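# Thread the ring gauge two turns onto the ball screw

## Task

Turn the ring gauge onto the fine-threaded tip of the ball screw until it has gone on by two complete revolutions or more.

## Robot and tools

Setup. Two six-joint arms, left_arm and right_arm, each carry a two-finger gripper. They work over a table in one shared scene frame: origin on the tabletop midway between the arms, +x pointing out across the table, +z up, and left_arm sitting toward +y. The names are arm labels only and have nothing to do with the left or right of a picture. A gripper's fingers extend along its own +z and close along its own y. The reported end-effector point sits between the pads, roughly 1 cm short of the fingertips. Something may occasionally tug a held part or nudge a loose one.

Tool execute_actions. Its argument actions is a list holding nothing, one action or one wait. An empty list commands nothing and just reports the state. An action is {"rows": [...], "steps": n}: rows holds 1 to 15 rows, steps is 1 to 15 (15 if omitted), and each control step lasts 1/30 s. Row k drives step k, and the final row repeats if steps exceeds the row count. A wait is {"steps": n} with no rows, n up to 300; it adds no command and returns when n steps have passed since the previous result, with your thinking time counted in. The optional boolean pictures chooses whether camera images come back (they do by default). A refused call sends nothing at all.

Row layout. Every row has exactly 14 numbers covering both arms, even if only one moves: left_arm waist, shoulder, elbow, wrist pitch, wrist yaw, wrist roll, opening, then the same seven for right_arm. The six joint numbers are absolute target angles in radians, in the same units and convention as the Joint positions line; they are not offsets. Nominal ranges per arm: waist -2.618 to 3.054, shoulder 0.000 to 3.142, elbow 0.000 to 3.142, wrist pitch -1.571 to 1.571, wrist yaw -1.571 to 1.571, wrist roll -2.094 to 2.094. A true end stop can sit up to 0.036 rad either side of these. A call is rejected if any target exceeds a stated end by over 0.036 rad while also lying further out than that joint's last reported angle. A target past the real stop is trimmed to the stop, and the result then says "joint sent to its limit" (possibly about an earlier, still-running action); no such message does not prove there is more room. Since wrist roll covers only about two thirds of a turn each way, two full turns of the gauge will need several grip, twist, release and return cycles, or help from the second arm.

Opening is an absolute value from -1 (closed) to +1 (fully open), on the same scale as grip_measured. Away from the extremes the fingers go to where grip_measured would show the value you wrote. To hold something, keep commanding below grip_measured: roughly 0.03 under it for a firm hold, less for a lighter one. Pad force tops out near 50 to 62 N (lower on some grippers), drops for parts under about 2 mm thick, and can spike briefly on first contact. Each gripper's reading may be off by about 1 mm of opening, a fixed amount for the scene.

Motion. Joint speed is capped: each step the target sent to a joint stays within a fixed lead of its measured angle (waist 0.202, shoulder 0.258, elbow 0.238, wrist pitch 0.573, wrist yaw and roll 0.522 rad). If the targets would move a gripper more than 70 mm from where it is measured, all of that arm's targets are pulled back proportionally. Between calls the arms keep heading for the last row sent, until everything has nearly stopped (slow or blocked counts as stopped) or any step is HELD; after that only a new action moves them further. Fingers already opening or closing finish regardless.

Results. The state line gives, for left_arm and right_arm, end_effector_position in metres and end_effector_quat_wxyz in the scene frame; the position is approximate and worse at long reach. Joint positions and Joint velocities list each arm's six joints (rad, rad/s) and then the pad gap (m, m/s; 0.094 m is fully open). grip_measured is the measured opening on the command scale. "joint command not followed" means a clearance check altered or blocked some joint targets; the rest of the row still ran. HELD flags steps on which your row, wholly or partly, was not sent. MOTOR HOT appears at 75 °C from holding loads, thinking time included. At 90 °C that arm halts for 10 s (this level is then disarmed for 5 minutes before it can trip again); at 100 °C its motors and gripper let go and the arm drops. Both appear as OVER-TEMPERATURE FAULT lines.

Tool zoom_image: camera is "cam_left_wrist" or "cam_right_wrist"; region is [x0, y0, x1, y1] in pixels of that camera's latest full 504x504 image, top-left is (0, 0), at most 504 by 504. It returns a sharper close-up. Both wrist cameras are pinhole with strong radial distortion (fovy about 57 and 58 degrees).

Tool finished_scene: pass scene, the number of the current scene. It is irreversible, reports whether the goal was met, and the goal must still hold afterwards. Answering without any tool call ends the whole run.

Avoid: anything leaving the table, arms striking or shoving each other, dropping or slipping parts, slamming, and hard pushes. Favour smooth, economical moves and avoid overheating.

Each tool is called after "Emit:" in YAML: its name, and indented under it one key for each argument.

## Session

Emit:
execute_actions:
  actions: []

Scene clock: 0.00 s of 5200.00 s.
left_arm: end_effector_position=(+0.2383, +0.4493, +0.1142) grip_measured=+1.000 end_effector_quat_wxyz=(+0.385, +0.246, +0.889, +0.035) | right_arm: end_effector_position=(+0.2373, -0.2388, +0.3500) grip_measured=+1.000 end_effector_quat_wxyz=(+0.411, -0.455, +0.790, -0.018)
Joint positions: left_arm=[ 0.827  1.202  0.709 -0.609  0.667  1.244  0.094] | right_arm=[-0.074  1.105  1.575 -1.282 -0.425 -0.979  0.094]
Joint velocities: left_arm=[-0.017  0.002  0.002  0.037 -0.007  0.037  0.   ] | right_arm=[ 0.002 -0.007  0.017  0.051 -0.007 -0.051  0.   ]
Motor temperatures (°C, as the motors report them): left_arm=[27 28 26 27 29 27] | right_arm=[29 26 29 30 30 27]

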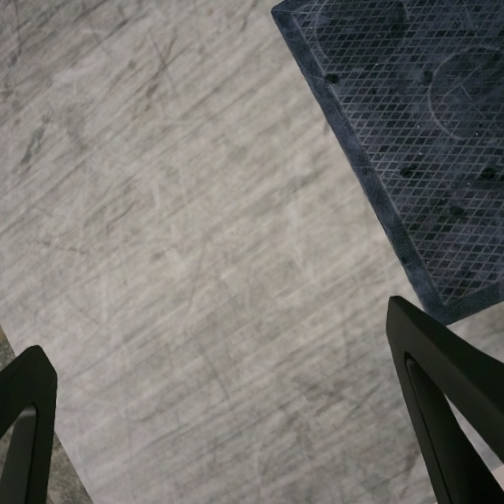

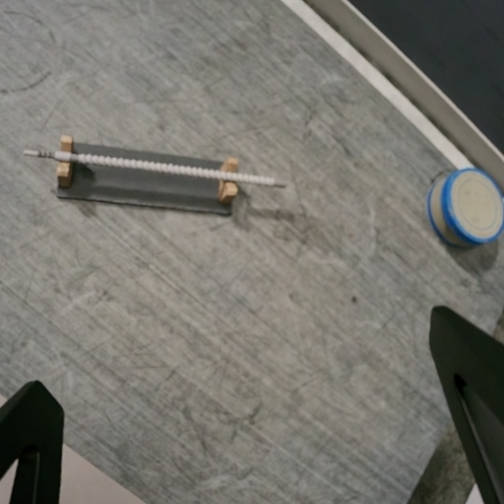

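Emit:
zoom_image:
  camera: "cam_right_wrist"
  region: [0, 100, 320, 260]

Emit:
zoom_image:
  camera: "cam_right_wrist"
  region: [384, 130, 504, 270]

Region (0, 100, 320, 260) of cam_right_wrist's 504x504 image, scaled by 1.575, with more detail than that image has.

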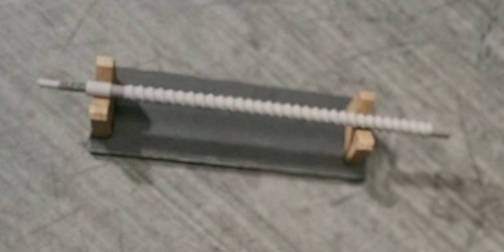

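Region (384, 130, 504, 270) of cam_right_wrist's 504x504 image, scaled by 3.600, with more detail than that image has; it fills the left 432 columns of this view, and the rest is white.

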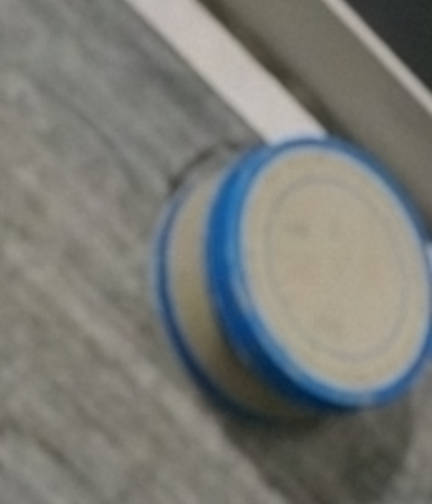

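Emit:
execute_actions:
  actions:
    - {"rows":[[0.5,1.1,1.0,-0.9,0.3,0.6,1,-0.074,1.105,1.575,-1.4,0,0,1]],"steps":15}
  pictures: false

Emit:
execute_actions:
  actions:
    - {"rows":[[0,1.105,1.5,-1.4,0,0,1,-0.074,1.105,1.575,-1.4,0,0,1]],"steps":15}
  pictures: false

Emit:
execute_actions:
  actions:
    - {"steps":40}

Scene clock: 26.07 s of 5200.00 s.
left_arm: end_effector_position=(+0.2557, +0.4192, +0.1902) grip_measured=+1.000 end_effector_quat_wxyz=(+0.325, +0.090, +0.941, +0.038) | right_arm: end_effector_position=(+0.2226, -0.3063, +0.3227) grip_measured=+1.000 end_effector_quat_wxyz=(+0.324, +0.015, +0.946, -0.016)
Joint positions: left_arm=[ 0.501  1.097  0.996 -0.871  0.313  0.638  0.094] | right_arm=[-0.07   1.105  1.575 -1.38  -0.022 -0.061  0.094]
Joint velocities: left_arm=[-0.017 -0.032  0.002 -0.066 -0.125 -0.168  0.   ] | right_arm=[ 0.007  0.007 -0.007 -0.051  0.139  0.418  0.   ]
Motor temperatures (°C, as the motors report them): left_arm=[27 29 30 29 29 27] | right_arm=[29 27 32 33 30 27]
Steps of this call (steps 1 to 90: nothing new was sent; then 22.57 s passed at rest; steps 91 to 105: all 15 steps of this action). Readings (joint positions):
91: left_arm=[0.791 1.197 0.742 -0.666 0.590 1.161] | right_arm=[-0.070 1.105 1.575 -1.291 -0.365 -0.895]
92: left_arm=[0.725 1.190 0.794 -0.728 0.522 1.066] | right_arm=[-0.070 1.105 1.575 -1.308 -0.291 -0.795]
94: left_arm=[0.587 1.160 0.906 -0.781 0.439 0.906] | right_arm=[-0.070 1.105 1.575 -1.337 -0.185 -0.597]
98: left_arm=[0.501 1.100 0.995 -0.806 0.373 0.733] | right_arm=[-0.070 1.105 1.575 -1.366 -0.077 -0.259]
105: the state above

Scene clock: 26.57 s of 5200.00 s.
left_arm: end_effector_position=(+0.2284, +0.3275, +0.2975) grip_measured=+1.000 end_effector_quat_wxyz=(+0.295, -0.003, +0.955, +0.004) | right_arm: end_effector_position=(+0.2219, -0.3083, +0.3222) grip_measured=+1.000 end_effector_quat_wxyz=(+0.323, +0.041, +0.946, -0.013)
Joint positions: left_arm=[ 0.005  1.1    1.491 -1.363  0.019  0.036  0.094] | right_arm=[-0.07   1.105  1.575 -1.383 -0.01  -0.011  0.094]
Joint velocities: left_arm=[-0.002 -0.012 -0.002 -0.212 -0.066 -0.271  0.   ] | right_arm=[-0.007  0.002  0.007 -0.007 -0.037 -0.007  0.   ]
Motor temperatures (°C, as the motors report them): left_arm=[27 29 30 29 29 27] | right_arm=[29 27 32 33 30 27]
Steps of this call (steps 1 to 15: all 15 steps of this action). Readings (joint positions):
1: left_arm=[0.464 1.106 1.035 -0.954 0.245 0.551] | right_arm=[-0.070 1.105 1.575 -1.381 -0.019 -0.050]
2: left_arm=[0.395 1.120 1.096 -1.059 0.188 0.451] | right_arm=[-0.070 1.105 1.575 -1.381 -0.017 -0.042]
4: left_arm=[0.241 1.127 1.233 -1.188 0.117 0.292] | right_arm=[-0.070 1.105 1.575 -1.382 -0.014 -0.030]
8: left_arm=[0.017 1.117 1.467 -1.275 0.066 0.129] | right_arm=[-0.070 1.105 1.575 -1.382 -0.011 -0.018]
15: the state above

Scene clock: 27.90 s of 5200.00 s.
left_arm: end_effector_position=(+0.2230, +0.3296, +0.2940) grip_measured=+1.000 end_effector_quat_wxyz=(+0.283, -0.017, +0.959, +0.006) | right_arm: end_effector_position=(+0.2219, -0.3084, +0.3222) grip_measured=+1.000 end_effector_quat_wxyz=(+0.323, +0.042, +0.945, -0.013)
Joint positions: left_arm=[ 0.005  1.1    1.491 -1.388  0.005  0.012  0.094] | right_arm=[-0.07   1.105  1.575 -1.383 -0.01  -0.009  0.094]
Joint velocities: left_arm=[-0.002 -0.012  0.002 -0.007 -0.007  0.022  0.   ] | right_arm=[-0.002  0.002 -0.012  0.007  0.022 -0.007  0.   ]
Motor temperatures (°C, as the motors report them): left_arm=[27 29 30 29 29 27] | right_arm=[29 27 32 33 30 27]
Steps of this call (steps 1 to 30: the robot went on to your last target; steps 31 to 40: nothing new was sent). Readings (joint positions):
1: left_arm=[0.005 1.100 1.491 -1.368 0.016 0.031] | right_arm=[-0.070 1.105 1.575 -1.383 -0.010 -0.011]
2: left_arm=[0.005 1.100 1.491 -1.373 0.014 0.027] | right_arm=[-0.070 1.105 1.575 -1.383 -0.010 -0.010]
4: left_arm=[0.005 1.100 1.491 -1.379 0.010 0.021] | right_arm=[-0.070 1.105 1.575 -1.383 -0.010 -0.010]
8: left_arm=[0.005 1.100 1.491 -1.385 0.007 0.015] | right_arm=[-0.070 1.105 1.575 -1.383 -0.010 -0.010]
40: the state above
All arms were judged still, so your last target was given up. Only a new action makes them travel on or press farther. Fingers that are still opening or closing keep moving.

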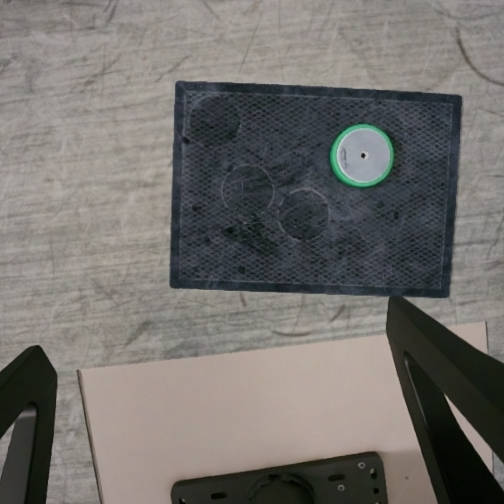

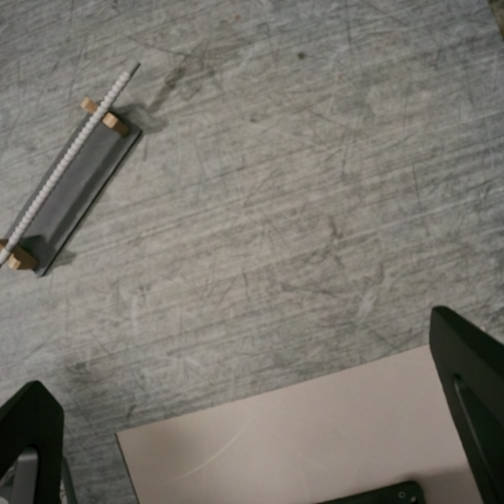

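Emit:
zoom_image:
  camera: "cam_left_wrist"
  region: [300, 100, 420, 220]

Region (300, 100, 420, 220) of cam_left_wrist's 504x504 image, scaled by 4.200, with more detail than that image has.

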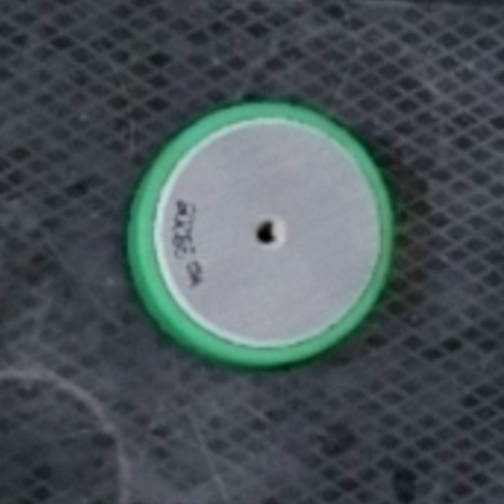

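Emit:
execute_actions:
  actions:
    - {"rows":[[-0.15,1.4,1.5,-1.35,0,0,1,0.15,1.5,1.75,-1.45,0,-0.9,1]],"steps":15}
  pictures: false

Emit:
execute_actions:
  actions:
    - {"rows":[[-0.334,1.82,1.523,-1.274,0,0,1,0.44,2.044,1.947,-1.474,0,-1.885,1]],"steps":15}
  pictures: false

Emit:
execute_actions:
  actions:
    - {"steps":45}

Scene clock: 78.00 s of 5200.00 s.
left_arm: end_effector_position=(+0.2763, +0.2897, +0.2187) grip_measured=+1.000 end_effector_quat_wxyz=(+0.146, +0.055, +0.988, -0.006) | right_arm: end_effector_position=(+0.2964, -0.2496, +0.2595) grip_measured=+1.000 end_effector_quat_wxyz=(+0.165, -0.454, +0.873, -0.064)
Joint positions: left_arm=[-0.144  1.422  1.492 -1.346 -0.001  0.01   0.094] | right_arm=[ 0.144  1.523  1.735 -1.428  0.001 -0.845  0.094]
Joint velocities: left_arm=[-0.027 -0.056  0.017 -0.037  0.007 -0.051  0.   ] | right_arm=[-0.007 -0.164  0.002 -0.081 -0.022 -0.33   0.   ]
Motor temperatures (°C, as the motors report them): left_arm=[27 29 31 30 29 27] | right_arm=[29 27 33 34 30 27]
Steps of this call (steps 1 to 90: nothing new was sent; then 46.60 s passed at rest; steps 91 to 105: all 15 steps of this action). Readings (joint positions):
91: left_arm=[-0.019 1.121 1.496 -1.394 -0.006 0.010] | right_arm=[-0.035 1.139 1.612 -1.418 0.008 -0.088]
92: left_arm=[-0.060 1.158 1.505 -1.393 -0.007 0.010] | right_arm=[0.029 1.193 1.671 -1.439 0.009 -0.179]
94: left_arm=[-0.117 1.270 1.507 -1.377 -0.003 0.010] | right_arm=[0.108 1.316 1.739 -1.422 0.002 -0.355]
98: left_arm=[-0.144 1.439 1.497 -1.345 -0.001 0.010] | right_arm=[0.143 1.514 1.746 -1.410 0.001 -0.668]
105: the state above

Scene clock: 78.50 s of 5200.00 s.
left_arm: end_effector_position=(+0.3056, +0.2229, +0.1011) grip_measured=+1.000 end_effector_quat_wxyz=(-0.017, +0.150, +0.989, +0.003) | right_arm: end_effector_position=(+0.3383, -0.1291, +0.1184) grip_measured=+1.000 end_effector_quat_wxyz=(+0.018, +0.889, -0.457, -0.009)
Joint positions: left_arm=[-0.335  1.849  1.518 -1.274 -0.001  0.009  0.094] | right_arm=[ 0.444  2.093  1.929 -1.447  0.008 -1.779  0.094]
Joint velocities: left_arm=[ 0.022 -0.178 -0.002 -0.007 -0.007  0.007  0.   ] | right_arm=[-0.002 -0.217 -0.002 -0.022 -0.037 -0.652  0.   ]
Motor temperatures (°C, as the motors report them): left_arm=[27 29 31 30 29 27] | right_arm=[29 27 33 34 30 27]
Steps of this call (steps 1 to 15: all 15 steps of this action). Readings (joint positions):
1: left_arm=[-0.163 1.439 1.497 -1.349 -0.012 0.009] | right_arm=[0.163 1.547 1.771 -1.458 0.013 -0.912]
2: left_arm=[-0.200 1.472 1.508 -1.345 -0.015 0.009] | right_arm=[0.202 1.589 1.828 -1.473 0.018 -0.987]
4: left_arm=[-0.273 1.575 1.518 -1.321 -0.010 0.009] | right_arm=[0.295 1.682 1.900 -1.454 0.017 -1.121]
8: left_arm=[-0.332 1.820 1.518 -1.281 -0.002 0.009] | right_arm=[0.414 1.894 1.934 -1.443 0.010 -1.412]
15: the state above

Scene clock: 80.00 s of 5200.00 s.
left_arm: end_effector_position=(+0.3057, +0.2229, +0.1041) grip_measured=+1.000 end_effector_quat_wxyz=(-0.013, +0.150, +0.989, +0.002) | right_arm: end_effector_position=(+0.3361, -0.1300, +0.1323) grip_measured=+1.000 end_effector_quat_wxyz=(+0.007, +0.910, -0.414, -0.001)
Joint positions: left_arm=[-0.335  1.84   1.518 -1.274 -0.001  0.009  0.094] | right_arm=[ 0.444  2.056  1.929 -1.456  0.008 -1.875  0.094]
Joint velocities: left_arm=[-0.012  0.007 -0.017 -0.051 -0.007 -0.081  0.   ] | right_arm=[-0.002 -0.002  0.007  0.066 -0.022  0.051  0.   ]
Motor temperatures (°C, as the motors report them): left_arm=[27 30 31 30 29 27] | right_arm=[29 28 33 33 30 27]
Steps of this call (steps 1 to 30: the robot went on to your last target; steps 31 to 45: nothing new was sent). Readings (joint positions):
1: left_arm=[-0.335 1.844 1.518 -1.274 -0.001 0.009] | right_arm=[0.444 2.085 1.929 -1.447 0.008 -1.798]
2: left_arm=[-0.335 1.841 1.518 -1.274 -0.001 0.009] | right_arm=[0.444 2.077 1.929 -1.449 0.008 -1.813]
4: left_arm=[-0.335 1.840 1.518 -1.274 -0.001 0.009] | right_arm=[0.444 2.063 1.929 -1.452 0.008 -1.836]
8: left_arm=[-0.335 1.840 1.518 -1.274 -0.001 0.009] | right_arm=[0.444 2.056 1.929 -1.455 0.008 -1.859]
45: the state above
All arms were judged still, so your last target was given up. Only a new action makes them travel on or press farther. Fingers that are still opening or closing keep moving.

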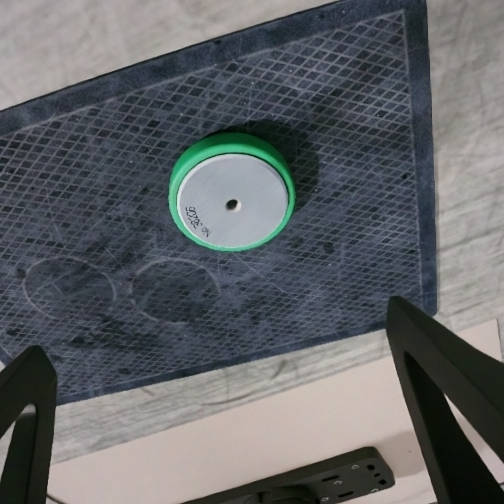

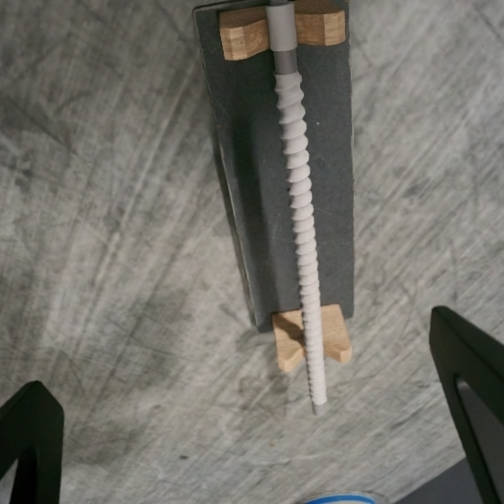

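Emit:
execute_actions:
  actions:
    - {"rows":[[-0.357,1.855,1.344,-1.05,0,0,1,0.565,2.129,1.909,-1.351,0,-1.754,1]],"steps":15}
  pictures: false

Emit:
execute_actions:
  actions:
    - {"steps":25}

Scene clock: 101.97 s of 5200.00 s.
left_arm: end_effector_position=(+0.3042, +0.2175, +0.0537) grip_measured=+1.000 end_effector_quat_wxyz=(-0.008, +0.158, +0.987, +0.002) | right_arm: end_effector_position=(+0.3339, -0.0727, +0.1049) grip_measured=+1.000 end_effector_quat_wxyz=(-0.005, +0.915, -0.404, +0.007)
Joint positions: left_arm=[-0.352  1.866  1.348 -1.07  -0.001  0.009  0.094] | right_arm=[ 0.572  2.127  1.929 -1.357  0.005 -1.768  0.094]
Joint velocities: left_arm=[-0.007 -0.022 -0.017  0.066 -0.051  0.022  0.   ] | right_arm=[-0.017 -0.007  0.002  0.051 -0.022  0.007  0.   ]
Motor temperatures (°C, as the motors report them): left_arm=[27 37 31 29 29 27] | right_arm=[29 37 35 32 30 27]
Steps of this call (steps 1 to 90: nothing new was sent; then 18.47 s passed at rest; steps 91 to 105: all 15 steps of this action). Readings (joint positions):
91: left_arm=[-0.336 1.835 1.490 -1.236 -0.001 0.009] | right_arm=[0.454 2.061 1.929 -1.448 0.013 -1.857]
92: left_arm=[-0.339 1.830 1.451 -1.191 -0.001 0.009] | right_arm=[0.472 2.068 1.929 -1.430 0.016 -1.838]
94: left_arm=[-0.347 1.842 1.387 -1.144 -0.001 0.009] | right_arm=[0.523 2.091 1.929 -1.398 0.015 -1.811]
98: left_arm=[-0.352 1.866 1.348 -1.107 -0.001 0.009] | right_arm=[0.583 2.126 1.929 -1.368 0.006 -1.783]
105: the state above

Scene clock: 102.80 s of 5200.00 s.
left_arm: end_effector_position=(+0.3059, +0.2170, +0.0536) grip_measured=+1.000 end_effector_quat_wxyz=(-0.005, +0.158, +0.987, +0.001) | right_arm: end_effector_position=(+0.3344, -0.0724, +0.1049) grip_measured=+1.000 end_effector_quat_wxyz=(-0.006, +0.914, -0.406, +0.007)
Joint positions: left_arm=[-0.352  1.866  1.348 -1.062 -0.001  0.009  0.094] | right_arm=[ 0.572  2.127  1.929 -1.355  0.005 -1.764  0.094]
Joint velocities: left_arm=[ 0.002 -0.012 -0.022  0.022 -0.051 -0.051  0.   ] | right_arm=[-0.002  0.002 -0.027 -0.066 -0.066 -0.095  0.   ]
Motor temperatures (°C, as the motors report them): left_arm=[27 37 31 29 29 27] | right_arm=[29 37 35 32 30 27]
Steps of this call (steps 1 to 15: the robot went on to your last target; steps 16 to 25: nothing new was sent). Readings (joint positions):
1: left_arm=[-0.352 1.866 1.348 -1.068 -0.001 0.009] | right_arm=[0.572 2.127 1.929 -1.356 0.005 -1.767]
2: left_arm=[-0.352 1.866 1.348 -1.067 -0.001 0.009] | right_arm=[0.572 2.127 1.929 -1.356 0.005 -1.767]
4: left_arm=[-0.352 1.866 1.348 -1.065 -0.001 0.009] | right_arm=[0.572 2.127 1.929 -1.356 0.005 -1.766]
8: left_arm=[-0.352 1.866 1.348 -1.064 -0.001 0.009] | right_arm=[0.572 2.127 1.929 -1.355 0.005 -1.765]
25: the state above
All arms were judged still, so your last target was given up. Only a new action makes them travel on or press farther. Fingers that are still opening or closing keep moving.

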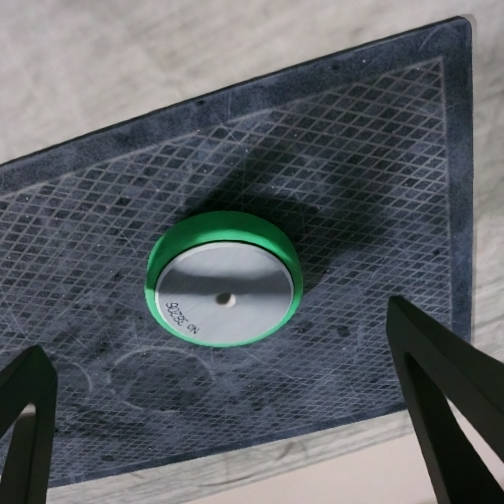

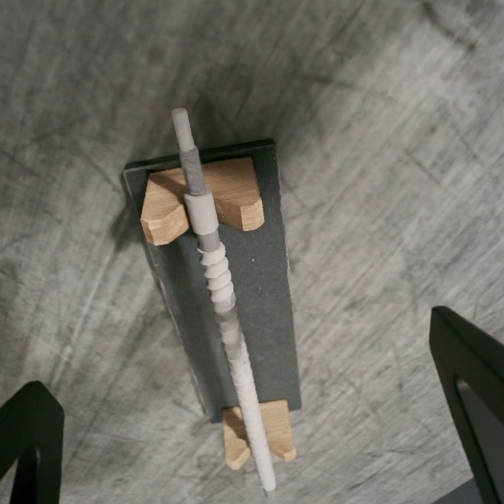

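Emit:
execute_actions:
  actions:
    - {"rows":[[-0.357,1.855,1.344,-1.05,0,1.571,1,0.533,2.129,1.785,-1.22,0,-1.803,1]],"steps":15}
  pictures: false

Emit:
execute_actions:
  actions:
    - {"steps":40}

Scene clock: 132.93 s of 5200.00 s.
left_arm: end_effector_position=(+0.3066, +0.2167, +0.0536) grip_measured=+1.000 end_effector_quat_wxyz=(-0.003, +0.743, +0.669, -0.001) | right_arm: end_effector_position=(+0.3389, -0.0871, +0.0701) grip_measured=+1.000 end_effector_quat_wxyz=(-0.001, +0.912, -0.410, +0.004)
Joint positions: left_arm=[-0.352  1.866  1.348 -1.059 -0.002  1.367  0.094] | right_arm=[ 0.535  2.129  1.793 -1.229  0.005 -1.792  0.094]
Joint velocities: left_arm=[ 0.002 -0.012 -0.007  0.007 -0.037  1.223  0.   ] | right_arm=[-0.002  0.012 -0.002  0.037 -0.007 -0.022  0.   ]
Motor temperatures (°C, as the motors report them): left_arm=[27 38 30 29 29 27] | right_arm=[29 40 33 32 30 27]
Steps of this call (steps 1 to 90: nothing new was sent; then 26.63 s passed at rest; steps 91 to 105: all 15 steps of this action). Readings (joint positions):
91: left_arm=[-0.352 1.866 1.348 -1.062 -0.002 0.092] | right_arm=[0.569 2.122 1.905 -1.329 0.005 -1.769]
92: left_arm=[-0.352 1.866 1.348 -1.062 -0.002 0.192] | right_arm=[0.565 2.116 1.873 -1.301 0.005 -1.774]
94: left_arm=[-0.352 1.866 1.348 -1.062 -0.002 0.391] | right_arm=[0.551 2.118 1.824 -1.274 0.005 -1.781]
98: left_arm=[-0.352 1.866 1.348 -1.061 -0.002 0.788] | right_arm=[0.535 2.129 1.793 -1.252 0.005 -1.788]
105: the state above

Scene clock: 134.27 s of 5200.00 s.
left_arm: end_effector_position=(+0.3074, +0.2164, +0.0536) grip_measured=+1.000 end_effector_quat_wxyz=(-0.002, +0.804, +0.594, -0.000) | right_arm: end_effector_position=(+0.3400, -0.0865, +0.0701) grip_measured=+1.000 end_effector_quat_wxyz=(-0.003, +0.912, -0.409, +0.005)
Joint positions: left_arm=[-0.352  1.866  1.348 -1.056 -0.002  1.56   0.094] | right_arm=[ 0.535  2.129  1.793 -1.224  0.005 -1.793  0.094]
Joint velocities: left_arm=[-0.037  0.002 -0.007 -0.022  0.007  0.051  0.   ] | right_arm=[ 0.007 -0.002 -0.002 -0.066  0.007  0.022  0.   ]
Motor temperatures (°C, as the motors report them): left_arm=[27 38 30 29 29 27] | right_arm=[29 40 33 32 30 27]
Steps of this call (steps 1 to 30: the robot went on to your last target; steps 31 to 40: nothing new was sent). Readings (joint positions):
1: left_arm=[-0.352 1.866 1.348 -1.059 -0.002 1.406] | right_arm=[0.535 2.129 1.793 -1.228 0.005 -1.792]
2: left_arm=[-0.352 1.866 1.348 -1.059 -0.002 1.437] | right_arm=[0.535 2.129 1.793 -1.227 0.005 -1.793]
4: left_arm=[-0.352 1.866 1.348 -1.058 -0.002 1.482] | right_arm=[0.535 2.129 1.793 -1.226 0.005 -1.793]
8: left_arm=[-0.352 1.866 1.348 -1.057 -0.002 1.528] | right_arm=[0.535 2.129 1.793 -1.225 0.005 -1.793]
40: the state above
All arms were judged still, so your last target was given up. Only a new action makes them travel on or press farther. Fingers that are still opening or closing keep moving.

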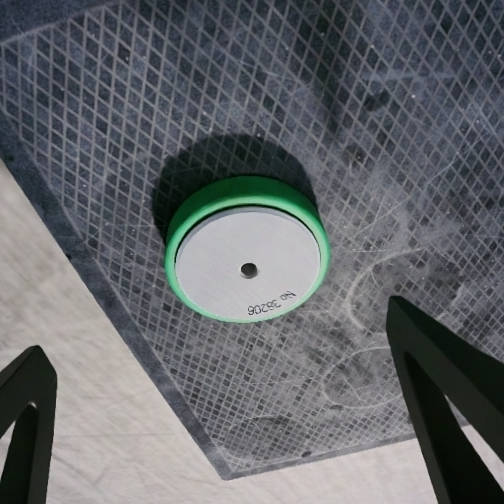

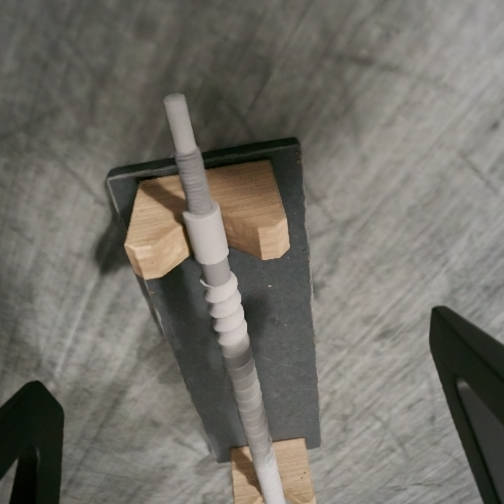

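Emit:
execute_actions:
  actions:
    - {"rows":[[-0.357,1.845,1.30,-1.01,0,0.5,1,0.533,2.135,1.715,-1.145,0,-1.803,1]],"steps":15}
  pictures: false

Emit:
execute_actions:
  actions:
    - {"rows":[[-0.357,1.845,1.30,-1.01,0,-0.6,1,0.533,2.135,1.715,-1.145,0,-1.803,1]],"steps":15}
  pictures: false

Emit:
execute_actions:
  actions:
    - {"rows":[[-0.357,1.845,1.30,-1.01,0,-1.571,1,0.533,2.135,1.715,-1.145,0,-1.803,1]],"steps":15}
  pictures: false

Emit:
execute_actions:
  actions:
    - {"steps":20}

Scene clock: 147.30 s of 5200.00 s.
left_arm: end_effector_position=(+0.3065, +0.2167, +0.0468) grip_measured=+1.000 end_effector_quat_wxyz=(+0.001, +0.427, +0.904, +0.001) | right_arm: end_effector_position=(+0.3400, -0.0866, +0.0547) grip_measured=+1.000 end_effector_quat_wxyz=(-0.007, +0.912, -0.409, +0.008)
Joint positions: left_arm=[-0.352  1.864  1.318 -1.021 -0.002  0.573  0.094] | right_arm=[ 0.535  2.127  1.729 -1.152  0.005 -1.793  0.094]
Joint velocities: left_arm=[ 0.007 -0.012  0.002  0.007  0.022 -0.418  0.   ] | right_arm=[-0.012  0.002 -0.002  0.007  0.022 -0.066  0.   ]
Motor temperatures (°C, as the motors report them): left_arm=[27 39 30 29 29 27] | right_arm=[29 41 33 32 30 27]
Steps of this call (steps 1 to 90: nothing new was sent; then 9.53 s passed at rest; steps 91 to 105: all 15 steps of this action). Readings (joint positions):
91: left_arm=[-0.352 1.865 1.343 -1.050 -0.002 1.477] | right_arm=[0.535 2.128 1.783 -1.211 0.005 -1.793]
92: left_arm=[-0.352 1.864 1.336 -1.041 -0.002 1.376] | right_arm=[0.535 2.127 1.770 -1.195 0.005 -1.793]
94: left_arm=[-0.352 1.864 1.324 -1.032 -0.002 1.178] | right_arm=[0.535 2.127 1.743 -1.176 0.005 -1.793]
98: left_arm=[-0.352 1.864 1.318 -1.027 -0.002 0.811] | right_arm=[0.535 2.127 1.729 -1.166 0.005 -1.793]
105: the state above

Scene clock: 147.80 s of 5200.00 s.
left_arm: end_effector_position=(+0.3066, +0.2165, +0.0468) grip_measured=+1.000 end_effector_quat_wxyz=(+0.002, -0.100, +0.995, -0.000) | right_arm: end_effector_position=(+0.3406, -0.0862, +0.0547) grip_measured=+1.000 end_effector_quat_wxyz=(-0.008, +0.912, -0.409, +0.009)
Joint positions: left_arm=[-0.352  1.864  1.318 -1.02  -0.002 -0.51   0.094] | right_arm=[ 0.535  2.127  1.729 -1.149  0.005 -1.793  0.094]
Joint velocities: left_arm=[-0.002 -0.022  0.002 -0.022 -0.007 -0.564  0.   ] | right_arm=[-0.007  0.002  0.007  0.007 -0.037  0.022  0.   ]
Motor temperatures (°C, as the motors report them): left_arm=[27 39 30 29 29 27] | right_arm=[29 41 33 32 30 27]
Steps of this call (steps 1 to 15: all 15 steps of this action). Readings (joint positions):
1: left_arm=[-0.352 1.864 1.318 -1.021 -0.002 0.487] | right_arm=[0.535 2.127 1.729 -1.151 0.005 -1.793]
2: left_arm=[-0.352 1.864 1.318 -1.021 -0.002 0.387] | right_arm=[0.535 2.127 1.729 -1.151 0.005 -1.793]
4: left_arm=[-0.352 1.864 1.318 -1.020 -0.002 0.188] | right_arm=[0.535 2.127 1.729 -1.150 0.005 -1.793]
8: left_arm=[-0.352 1.864 1.318 -1.020 -0.002 -0.204] | right_arm=[0.535 2.127 1.729 -1.149 0.005 -1.793]
15: the state above

Scene clock: 148.30 s of 5200.00 s.
left_arm: end_effector_position=(+0.3069, +0.2162, +0.0468) grip_measured=+1.000 end_effector_quat_wxyz=(+0.002, -0.560, +0.828, -0.002) | right_arm: end_effector_position=(+0.3406, -0.0862, +0.0547) grip_measured=+1.000 end_effector_quat_wxyz=(-0.008, +0.912, -0.409, +0.009)
Joint positions: left_arm=[-0.352  1.864  1.318 -1.019 -0.    -1.499  0.094] | right_arm=[ 0.535  2.127  1.729 -1.149  0.005 -1.793  0.094]
Joint velocities: left_arm=[ 0.002  0.002 -0.012 -0.007  0.051 -0.403  0.   ] | right_arm=[-0.007 -0.012  0.017 -0.037  0.007 -0.007  0.   ]
Motor temperatures (°C, as the motors report them): left_arm=[27 39 30 29 29 27] | right_arm=[29 41 33 32 30 27]
Steps of this call (steps 1 to 15: all 15 steps of this action). Readings (joint positions):
1: left_arm=[-0.352 1.864 1.318 -1.020 -0.001 -0.596] | right_arm=[0.535 2.127 1.729 -1.149 0.005 -1.793]
2: left_arm=[-0.352 1.864 1.318 -1.020 -0.001 -0.696] | right_arm=[0.535 2.127 1.729 -1.149 0.005 -1.793]
4: left_arm=[-0.352 1.864 1.318 -1.020 -0.001 -0.895] | right_arm=[0.535 2.127 1.729 -1.149 0.005 -1.793]
8: left_arm=[-0.352 1.864 1.318 -1.020 -0.001 -1.261] | right_arm=[0.535 2.127 1.729 -1.149 0.005 -1.793]
15: the state above

Scene clock: 148.97 s of 5200.00 s.
left_arm: end_effector_position=(+0.3072, +0.2160, +0.0468) grip_measured=+1.000 end_effector_quat_wxyz=(+0.002, -0.585, +0.811, -0.003) | right_arm: end_effector_position=(+0.3406, -0.0862, +0.0547) grip_measured=+1.000 end_effector_quat_wxyz=(-0.008, +0.912, -0.409, +0.009)
Joint positions: left_arm=[-0.352  1.864  1.318 -1.017  0.    -1.559  0.094] | right_arm=[ 0.535  2.127  1.729 -1.149  0.005 -1.793  0.094]
Joint velocities: left_arm=[-0.002 -0.007  0.017  0.051 -0.022 -0.022  0.   ] | right_arm=[-0.002 -0.002 -0.012 -0.095 -0.11   0.081  0.   ]
Motor temperatures (°C, as the motors report them): left_arm=[27 39 30 29 29 27] | right_arm=[29 41 33 32 30 27]
Steps of this call (steps 1 to 20: the robot went on to your last target). Readings (joint positions):
1: left_arm=[-0.352 1.864 1.318 -1.019 0.000 -1.511] | right_arm=[0.535 2.127 1.729 -1.149 0.005 -1.793]
2: left_arm=[-0.352 1.864 1.318 -1.018 0.000 -1.521] | right_arm=[0.535 2.127 1.729 -1.149 0.005 -1.793]
4: left_arm=[-0.352 1.864 1.318 -1.018 0.000 -1.535] | right_arm=[0.535 2.127 1.729 -1.149 0.005 -1.793]
8: left_arm=[-0.352 1.864 1.318 -1.018 0.000 -1.550] | right_arm=[0.535 2.127 1.729 -1.149 0.005 -1.793]
20: the state above

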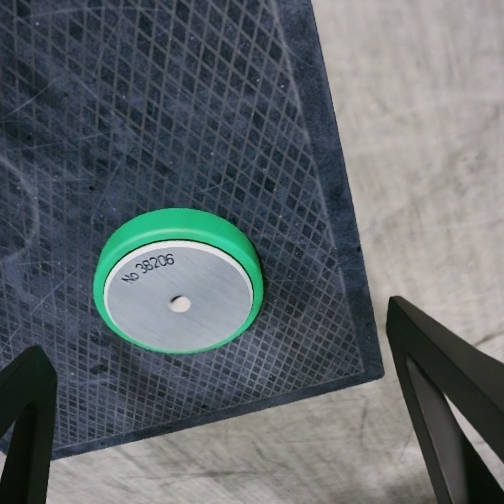

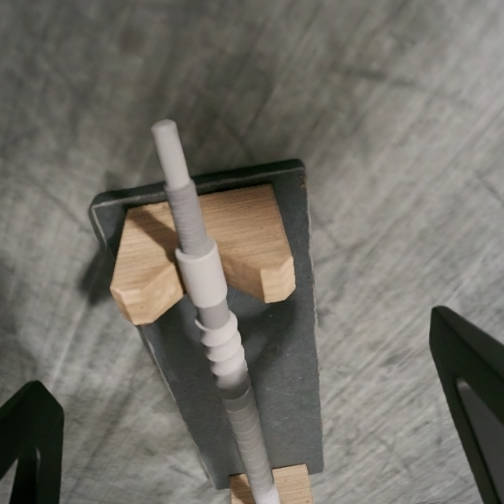

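Emit:
execute_actions:
  actions:
    - {"rows":[[-0.357,1.832,1.26,-0.97,0,-1.571,1,0.533,2.135,1.668,-1.10,0,-1.803,1]],"steps":15}
  pictures: false

Emit:
execute_actions:
  actions:
    - {"rows":[[-0.357,1.832,1.205,-0.93,0,-1.571,1,0.533,2.135,1.668,-1.10,0,-1.803,0]],"steps":15}

Scene clock: 157.50 s of 5200.00 s.
left_arm: end_effector_position=(+0.3043, +0.2169, +0.0397) grip_measured=+1.000 end_effector_quat_wxyz=(+0.004, -0.585, +0.811, -0.005) | right_arm: end_effector_position=(+0.3384, -0.0874, +0.0436) grip_measured=+1.000 end_effector_quat_wxyz=(-0.007, +0.912, -0.409, +0.008)
Joint positions: left_arm=[-0.352  1.857  1.278 -0.979  0.001 -1.56   0.094] | right_arm=[ 0.535  2.127  1.684 -1.106  0.005 -1.794  0.094]
Joint velocities: left_arm=[-0.002  0.012 -0.017 -0.007 -0.007 -0.022  0.   ] | right_arm=[-0.012 -0.027  0.002 -0.022 -0.11  -0.037  0.   ]
Motor temperatures (°C, as the motors report them): left_arm=[27 40 30 29 29 27] | right_arm=[29 41 33 31 30 27]
Steps of this call (steps 1 to 15: the robot went on to your last target; steps 16 to 90: nothing new was sent; then 5.03 s passed at rest; steps 91 to 105: all 15 steps of this action). Readings (joint positions):
91: left_arm=[-0.352 1.862 1.312 -1.008 0.000 -1.560] | right_arm=[0.535 2.127 1.722 -1.140 0.005 -1.794]
92: left_arm=[-0.352 1.859 1.301 -0.999 0.000 -1.560] | right_arm=[0.535 2.127 1.714 -1.131 0.005 -1.794]
94: left_arm=[-0.352 1.857 1.286 -0.993 0.001 -1.560] | right_arm=[0.535 2.127 1.694 -1.119 0.005 -1.794]
98: left_arm=[-0.352 1.857 1.278 -0.987 0.001 -1.560] | right_arm=[0.535 2.127 1.684 -1.115 0.005 -1.794]
105: the state above

Scene clock: 158.00 s of 5200.00 s.
left_arm: end_effector_position=(+0.2956, +0.2196, +0.0277) grip_measured=+1.000 end_effector_quat_wxyz=(-0.000, -0.586, +0.811, -0.000) | right_arm: end_effector_position=(+0.3389, -0.0872, +0.0436) grip_measured=+0.002 end_effector_quat_wxyz=(-0.008, +0.912, -0.409, +0.009)
Joint positions: left_arm=[-0.352  1.851  1.22  -0.939  0.001 -1.561  0.094] | right_arm=[ 0.535  2.127  1.684 -1.104  0.005 -1.794  0.047]
Joint velocities: left_arm=[ 0.007 -0.012  0.007  0.037 -0.051 -0.081  0.   ] | right_arm=[-0.032 -0.022 -0.007 -0.007 -0.051  0.081  0.001]
Motor temperatures (°C, as the motors report them): left_arm=[27 40 30 29 29 27] | right_arm=[29 41 33 31 30 27]
Steps of this call (steps 1 to 15: all 15 steps of this action). Readings (joint positions):
1: left_arm=[-0.352 1.855 1.269 -0.968 0.001 -1.560] | right_arm=[0.535 2.127 1.684 -1.105 0.005 -1.794]
2: left_arm=[-0.352 1.852 1.256 -0.956 0.001 -1.560] | right_arm=[0.535 2.127 1.684 -1.105 0.005 -1.794]
4: left_arm=[-0.352 1.851 1.233 -0.950 0.001 -1.560] | right_arm=[0.535 2.127 1.684 -1.105 0.005 -1.794]
8: left_arm=[-0.352 1.851 1.220 -0.948 0.001 -1.561] | right_arm=[0.535 2.127 1.684 -1.104 0.005 -1.794]
15: the state above

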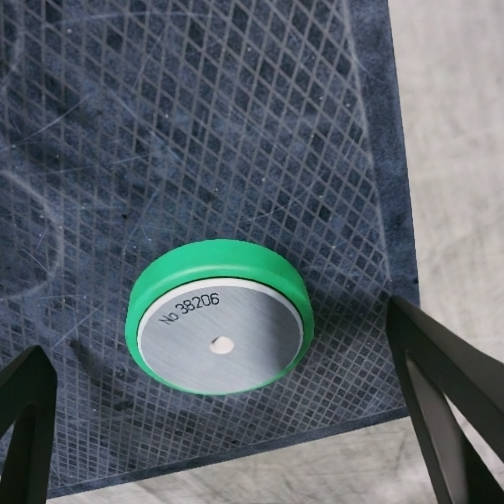

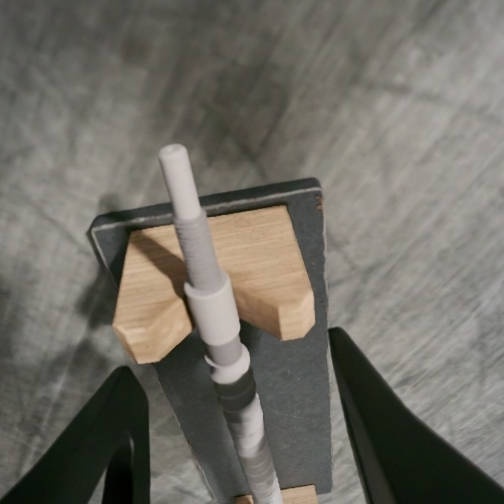

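Emit:
execute_actions:
  actions:
    - {"rows":[[-0.357,1.832,1.205,-0.93,0,-1.571,0.3,0.533,2.135,1.668,-1.10,0,-1.803,-0.5],[-0.357,1.832,1.205,-0.93,0,-1.571,0.2,0.533,2.135,1.668,-1.10,0,-1.803,-0.6],[-0.357,1.832,1.205,-0.93,0,-1.571,0.2,0.533,2.135,1.668,-1.10,0,-1.803,-0.6],[-0.357,1.832,1.205,-0.93,0,-1.571,0.15,0.533,2.135,1.668,-1.10,0,-1.803,-0.7],[-0.357,1.832,1.205,-0.93,0,-1.571,0.15,0.533,2.135,1.668,-1.10,0,-1.803,-0.7],[-0.357,1.832,1.205,-0.93,0,-1.571,0.1,0.533,2.135,1.668,-1.10,0,-1.803,-0.75],[-0.357,1.832,1.205,-0.93,0,-1.571,0.1,0.533,2.135,1.668,-1.10,0,-1.803,-0.75],[-0.357,1.832,1.205,-0.93,0,-1.571,0.05,0.533,2.135,1.668,-1.10,0,-1.803,-0.8],[-0.357,1.832,1.205,-0.93,0,-1.571,0.05,0.533,2.135,1.668,-1.10,0,-1.803,-0.8],[-0.357,1.832,1.205,-0.93,0,-1.571,0.0,0.533,2.135,1.668,-1.10,0,-1.803,-0.85],[-0.357,1.832,1.205,-0.93,0,-1.571,-0.05,0.533,2.135,1.668,-1.10,0,-1.803,-0.88]],"steps":15}

Scene clock: 165.07 s of 5200.00 s.
left_arm: end_effector_position=(+0.2967, +0.2192, +0.0277) grip_measured=-0.045 end_effector_quat_wxyz=(+0.001, -0.586, +0.810, -0.002) | right_arm: end_effector_position=(+0.3387, -0.0873, +0.0436) grip_measured=-0.834 end_effector_quat_wxyz=(-0.008, +0.912, -0.409, +0.009)
Joint positions: left_arm=[-0.352  1.851  1.22  -0.935  0.001 -1.561  0.045] | right_arm=[ 0.535  2.127  1.684 -1.105  0.005 -1.794  0.008]
Joint velocities: left_arm=[-0.022 -0.002  0.002 -0.022 -0.037 -0.037  0.   ] | right_arm=[-0.002  0.002 -0.032 -0.037 -0.051 -0.007 -0.   ]
Motor temperatures (°C, as the motors report them): left_arm=[27 40 30 29 29 27] | right_arm=[29 41 33 31 30 27]
Steps of this call (steps 1 to 15: the robot went on to your last target; steps 16 to 90: nothing new was sent; then 3.57 s passed at rest; steps 91 to 105: all 15 steps of this action). Readings (joint positions):
91: left_arm=[-0.352 1.851 1.220 -0.937 0.001 -1.561] | right_arm=[0.535 2.127 1.684 -1.104 0.005 -1.794]
92: left_arm=[-0.352 1.851 1.220 -0.937 0.001 -1.561] | right_arm=[0.535 2.127 1.684 -1.104 0.005 -1.794]
94: left_arm=[-0.352 1.851 1.220 -0.937 0.001 -1.561] | right_arm=[0.535 2.127 1.684 -1.104 0.005 -1.794]
98: left_arm=[-0.352 1.851 1.220 -0.937 0.001 -1.561] | right_arm=[0.535 2.127 1.684 -1.105 0.005 -1.794]
105: the state above

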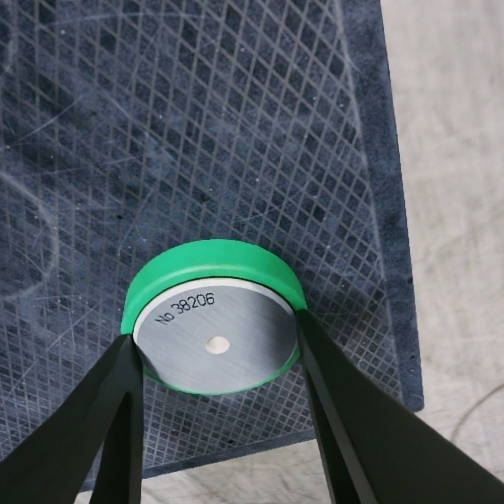

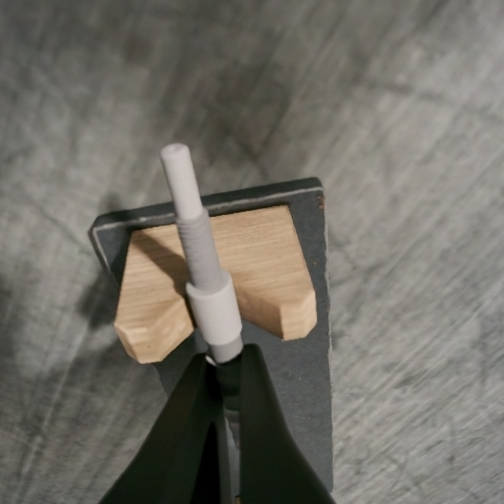

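Emit:
execute_actions:
  actions:
    - {"rows":[[-0.357,1.832,1.205,-0.93,0,-1.571,0.5,0.533,2.135,1.668,-1.10,0,-1.803,-0.3],[-0.357,1.832,1.205,-0.93,0,-1.571,0.5,0.533,2.135,1.668,-1.10,0,-1.803,-0.3],[-0.357,1.832,1.205,-0.93,0,-1.571,0.5,0.533,2.135,1.668,-1.10,0,-1.803,-0.3],[-0.357,1.832,1.205,-0.93,0,-1.571,0.5,0.533,2.135,1.668,-1.10,0,-1.803,-0.3],[-0.357,1.832,1.205,-0.93,0,-1.571,0.5,0.533,2.135,1.668,-1.10,0,-1.803,-0.3],[-0.357,1.832,1.205,-0.93,0,0,0.5,0.456,2.15,1.685,-1.10,0,-1.885,-0.3]],"steps":15}
  pictures: false

Emit:
execute_actions:
  actions:
    - {"rows":[[-0.357,1.832,1.205,-0.93,0,0,0.5,0.456,2.15,1.685,-1.10,0,-1.885,-0.3]],"steps":15}

Scene clock: 176.67 s of 5200.00 s.
left_arm: end_effector_position=(+0.2970, +0.2191, +0.0277) grip_measured=+0.499 end_effector_quat_wxyz=(+0.003, -0.136, +0.991, -0.002) | right_arm: end_effector_position=(+0.3553, -0.1194, +0.0436) grip_measured=-0.302 end_effector_quat_wxyz=(-0.008, +0.909, -0.416, +0.010)
Joint positions: left_arm=[-0.352  1.851  1.22  -0.933  0.001 -0.582  0.07 ] | right_arm=[ 0.448  2.127  1.684 -1.102  0.005 -1.866  0.033]
Joint velocities: left_arm=[-0.002 -0.012 -0.037  0.007 -0.007  2.791 -0.   ] | right_arm=[ 0.042 -0.027 -0.017 -0.037 -0.051 -0.095 -0.001]
Motor temperatures (°C, as the motors report them): left_arm=[27 41 30 29 29 27] | right_arm=[29 41 33 31 30 27]
Steps of this call (steps 1 to 15: the robot went on to your last target; steps 16 to 90: nothing new was sent; then 8.10 s passed at rest; steps 91 to 105: all 15 steps of this action). Readings (joint positions):
91: left_arm=[-0.352 1.851 1.220 -0.934 0.001 -1.561] | right_arm=[0.535 2.127 1.684 -1.105 0.005 -1.794]
92: left_arm=[-0.352 1.851 1.220 -0.933 0.001 -1.561] | right_arm=[0.535 2.127 1.684 -1.104 0.005 -1.794]
94: left_arm=[-0.352 1.851 1.220 -0.933 0.001 -1.561] | right_arm=[0.535 2.127 1.684 -1.103 0.005 -1.794]
98: left_arm=[-0.352 1.851 1.220 -0.933 0.001 -1.278] | right_arm=[0.504 2.127 1.684 -1.103 0.001 -1.832]
105: the state above

Scene clock: 177.17 s of 5200.00 s.
left_arm: end_effector_position=(+0.2970, +0.2191, +0.0277) grip_measured=+0.499 end_effector_quat_wxyz=(+0.003, +0.139, +0.990, -0.001) | right_arm: end_effector_position=(+0.3551, -0.1189, +0.0436) grip_measured=-0.302 end_effector_quat_wxyz=(-0.008, +0.911, -0.411, +0.010)
Joint positions: left_arm=[-0.352  1.851  1.22  -0.933  0.001 -0.031  0.07 ] | right_arm=[ 0.449  2.127  1.684 -1.102  0.005 -1.875  0.033]
Joint velocities: left_arm=[0.002 0.017 0.007 0.022 0.051 0.125 0.001] | right_arm=[-0.007 -0.007 -0.007 -0.037  0.007  0.066 -0.001]
Motor temperatures (°C, as the motors report them): left_arm=[27 41 30 29 29 27] | right_arm=[29 41 33 31 30 27]
Steps of this call (steps 1 to 15: all 15 steps of this action). Readings (joint positions):
1: left_arm=[-0.352 1.851 1.220 -0.933 0.001 -0.483] | right_arm=[0.448 2.127 1.684 -1.102 0.005 -1.868]
2: left_arm=[-0.352 1.851 1.220 -0.933 0.001 -0.390] | right_arm=[0.449 2.127 1.684 -1.102 0.005 -1.869]
4: left_arm=[-0.352 1.851 1.220 -0.933 0.001 -0.252] | right_arm=[0.449 2.127 1.684 -1.102 0.005 -1.872]
8: left_arm=[-0.352 1.851 1.220 -0.933 0.001 -0.109] | right_arm=[0.449 2.127 1.684 -1.102 0.005 -1.874]
15: the state above

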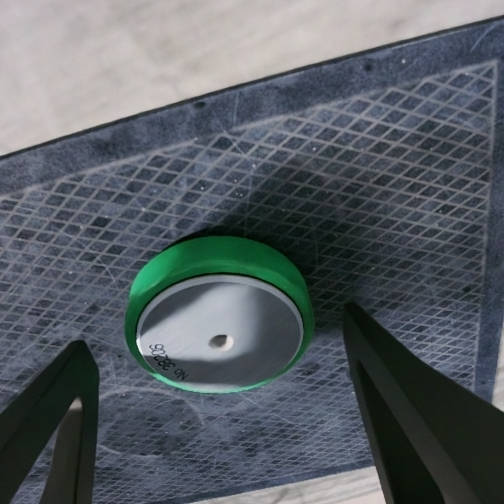

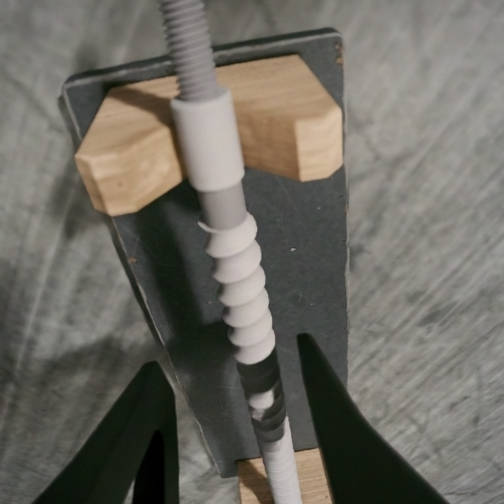

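Emit:
execute_actions:
  actions:
    - {"rows":[[-0.357,1.832,1.205,-0.93,0,0,0.1,0.456,2.15,1.745,-1.11,0,-1.885,-0.3],[-0.357,1.832,1.205,-0.93,0,0,0.1,0.456,2.15,1.745,-1.11,0,-1.885,-0.3],[-0.357,1.832,1.205,-0.93,0,0,0.05,0.456,2.15,1.745,-1.11,0,-1.885,-0.3],[-0.357,1.832,1.205,-0.93,0,0,0.05,0.456,2.16,1.745,-1.11,0,-1.885,-0.3],[-0.357,1.832,1.205,-0.93,0,0,0.0,0.456,2.165,1.745,-1.12,0,-1.885,-0.3],[-0.357,1.832,1.205,-0.93,0,0,-0.04,0.456,2.17,1.745,-1.12,0,-1.885,-0.3],[-0.357,1.832,1.205,-0.93,0,0,-0.08,0.456,2.17,1.745,-1.12,0,-1.885,-0.3]],"steps":15}

Scene clock: 185.47 s of 5200.00 s.
left_arm: end_effector_position=(+0.2967, +0.2182, +0.0277) grip_measured=-0.069 end_effector_quat_wxyz=(+0.003, +0.149, +0.989, -0.004) | right_arm: end_effector_position=(+0.3632, -0.1153, +0.0430) grip_measured=-0.302 end_effector_quat_wxyz=(-0.011, +0.911, -0.411, +0.013)
Joint positions: left_arm=[-0.352  1.851  1.22  -0.933  0.006 -0.011  0.044] | right_arm=[ 0.449  2.154  1.723 -1.106  0.005 -1.875  0.033]
Joint velocities: left_arm=[-0.002  0.012  0.017 -0.007  0.007 -0.007 -0.001] | right_arm=[ 0.002 -0.002 -0.012  0.022 -0.022 -0.007  0.   ]
Motor temperatures (°C, as the motors report them): left_arm=[27 41 30 29 29 27] | right_arm=[29 40 34 31 30 27]
Steps of this call (steps 1 to 30: the robot went on to your last target; steps 31 to 90: nothing new was sent; then 4.80 s passed at rest; steps 91 to 105: all 15 steps of this action). Readings (joint positions):
91: left_arm=[-0.352 1.851 1.220 -0.933 0.001 -0.011] | right_arm=[0.449 2.129 1.689 -1.106 0.005 -1.875]
92: left_arm=[-0.352 1.851 1.220 -0.933 0.001 -0.011] | right_arm=[0.449 2.132 1.699 -1.107 0.005 -1.875]
94: left_arm=[-0.352 1.851 1.220 -0.933 0.003 -0.011] | right_arm=[0.449 2.135 1.714 -1.106 0.005 -1.875]
98: left_arm=[-0.352 1.851 1.220 -0.933 0.006 -0.011] | right_arm=[0.449 2.142 1.723 -1.106 0.005 -1.875]
105: the state above

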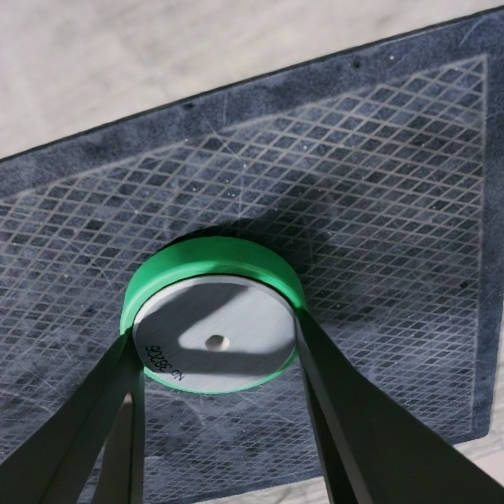

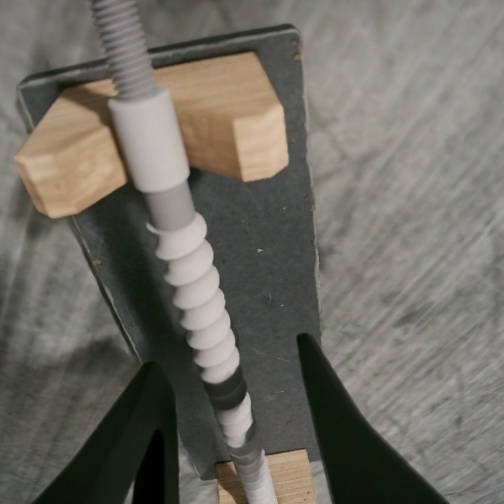

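Emit:
execute_actions:
  actions:
    - {"rows":[[-0.357,1.832,1.205,-0.93,0,0,-0.1,0.456,2.17,1.745,-1.12,0,-1.885,-0.6],[-0.357,1.832,1.205,-0.93,0,0,-0.1,0.456,2.17,1.745,-1.12,0,-1.885,-0.65],[-0.357,1.832,1.205,-0.93,0,0,-0.1,0.456,2.17,1.745,-1.12,0,-1.885,-0.7],[-0.357,1.832,1.205,-0.93,0,0,-0.1,0.456,2.17,1.745,-1.12,0,-1.885,-0.75],[-0.357,1.832,1.205,-0.93,0,0,-0.1,0.456,2.17,1.745,-1.12,0,-1.885,-0.78],[-0.357,1.832,1.205,-0.93,0,0,-0.1,0.456,2.17,1.745,-1.12,0,-1.885,-0.81],[-0.357,1.832,1.205,-0.93,0,0,-0.1,0.456,2.17,1.745,-1.12,0,-1.885,-0.84],[-0.357,1.832,1.205,-0.93,0,0,-0.1,0.456,2.17,1.745,-1.12,0,-1.885,-0.87]],"steps":15}

Scene clock: 189.60 s of 5200.00 s.
left_arm: end_effector_position=(+0.2967, +0.2182, +0.0277) grip_measured=-0.084 end_effector_quat_wxyz=(+0.003, +0.149, +0.989, -0.004) | right_arm: end_effector_position=(+0.3611, -0.1166, +0.0430) grip_measured=-0.830 end_effector_quat_wxyz=(-0.007, +0.911, -0.411, +0.011)
Joint positions: left_arm=[-0.352  1.851  1.22  -0.933  0.006 -0.011  0.043] | right_arm=[ 0.449  2.154  1.723 -1.116  0.007 -1.876  0.008]
Joint velocities: left_arm=[ 0.017 -0.012  0.002  0.022  0.022  0.051  0.001] | right_arm=[ 0.007  0.007 -0.002 -0.037 -0.066 -0.051 -0.   ]
Motor temperatures (°C, as the motors report them): left_arm=[27 41 30 29 29 27] | right_arm=[29 41 35 31 30 27]
Steps of this call (steps 1 to 15: the robot went on to your last target; steps 16 to 90: nothing new was sent; then 0.63 s passed at rest; steps 91 to 105: all 15 steps of this action). Readings (joint positions):
91: left_arm=[-0.352 1.851 1.220 -0.933 0.006 -0.011] | right_arm=[0.449 2.154 1.723 -1.106 0.005 -1.876]
92: left_arm=[-0.352 1.851 1.220 -0.933 0.006 -0.011] | right_arm=[0.449 2.154 1.723 -1.106 0.005 -1.876]
94: left_arm=[-0.352 1.851 1.220 -0.933 0.006 -0.011] | right_arm=[0.449 2.154 1.723 -1.111 0.007 -1.876]
98: left_arm=[-0.352 1.851 1.220 -0.933 0.006 -0.011] | right_arm=[0.449 2.154 1.723 -1.116 0.007 -1.876]
105: the state above

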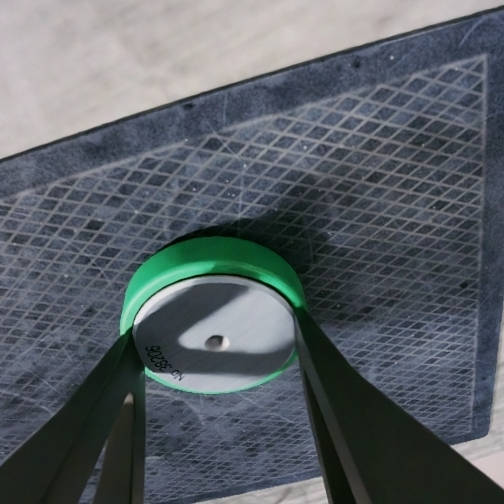

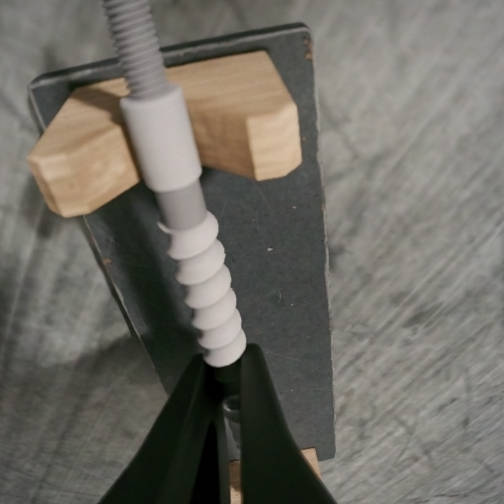

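Emit:
execute_actions:
  actions:
    - {"rows":[[-0.357,1.83,1.25,-0.97,0,0,-0.11,0.456,2.165,1.78,-1.17,0,-1.885,-0.87],[-0.357,1.83,1.30,-1.02,0,0,-0.11,0.456,2.155,1.81,-1.21,0,-1.885,-0.87],[-0.357,1.82,1.35,-1.08,0,0,-0.11,0.456,2.145,1.84,-1.25,0,-1.885,-0.87],[-0.357,1.80,1.40,-1.15,0,0,-0.11,0.456,2.13,1.87,-1.30,0,-1.885,-0.87],[-0.357,1.80,1.40,-1.15,0,0,-0.11,0.456,2.12,1.90,-1.34,0,-1.885,-0.87],[-0.3,1.75,1.42,-1.2,0,0,-0.11,0.456,2.11,1.93,-1.38,0,-1.885,-0.87],[-0.2,1.7,1.45,-1.3,0,0,-0.11,0.456,2.10,1.96,-1.42,0,-1.885,-0.87]],"steps":15}

Scene clock: 215.07 s of 5200.00 s.
left_arm: end_effector_position=(+0.2995, +0.2751, +0.1228) grip_measured=-0.092 end_effector_quat_wxyz=(+0.022, +0.067, +0.997, +0.003) | right_arm: end_effector_position=(+0.3564, -0.1187, +0.1190) grip_measured=-0.830 end_effector_quat_wxyz=(-0.011, +0.911, -0.411, +0.015)
Joint positions: left_arm=[-0.187  1.704  1.427 -1.25  -0.01  -0.009  0.043] | right_arm=[ 0.449  2.101  1.945 -1.378  0.007 -1.876  0.008]
Joint velocities: left_arm=[-0.066  0.002  0.002 -0.359  0.066 -0.007  0.002] | right_arm=[ 0.002 -0.022 -0.012 -0.154 -0.037 -0.022  0.   ]
Motor temperatures (°C, as the motors report them): left_arm=[27 42 30 28 29 27] | right_arm=[29 42 37 31 30 27]
Steps of this call (steps 1 to 15: the robot went on to your last target; steps 16 to 90: nothing new was sent; then 21.97 s passed at rest; steps 91 to 105: all 15 steps of this action). Readings (joint positions):
91: left_arm=[-0.352 1.851 1.220 -0.934 0.006 -0.010] | right_arm=[0.449 2.155 1.729 -1.122 0.007 -1.876]
92: left_arm=[-0.352 1.851 1.228 -0.945 0.006 -0.010] | right_arm=[0.449 2.156 1.741 -1.139 0.007 -1.876]
94: left_arm=[-0.352 1.851 1.274 -1.012 0.005 -0.010] | right_arm=[0.449 2.157 1.782 -1.185 0.007 -1.876]
98: left_arm=[-0.303 1.800 1.375 -1.118 0.020 -0.009] | right_arm=[0.449 2.145 1.902 -1.295 0.007 -1.876]
105: the state above

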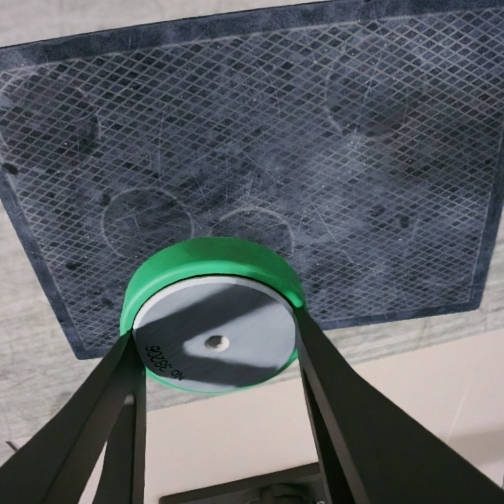

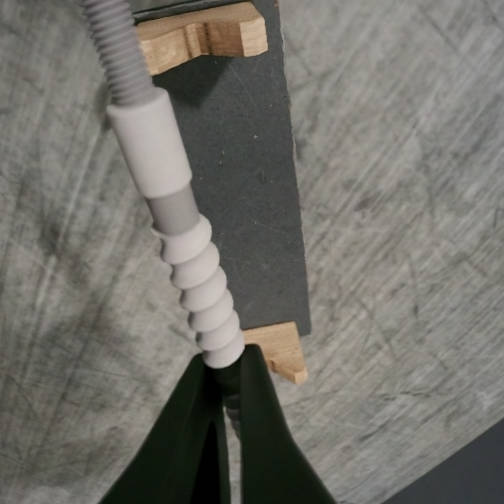

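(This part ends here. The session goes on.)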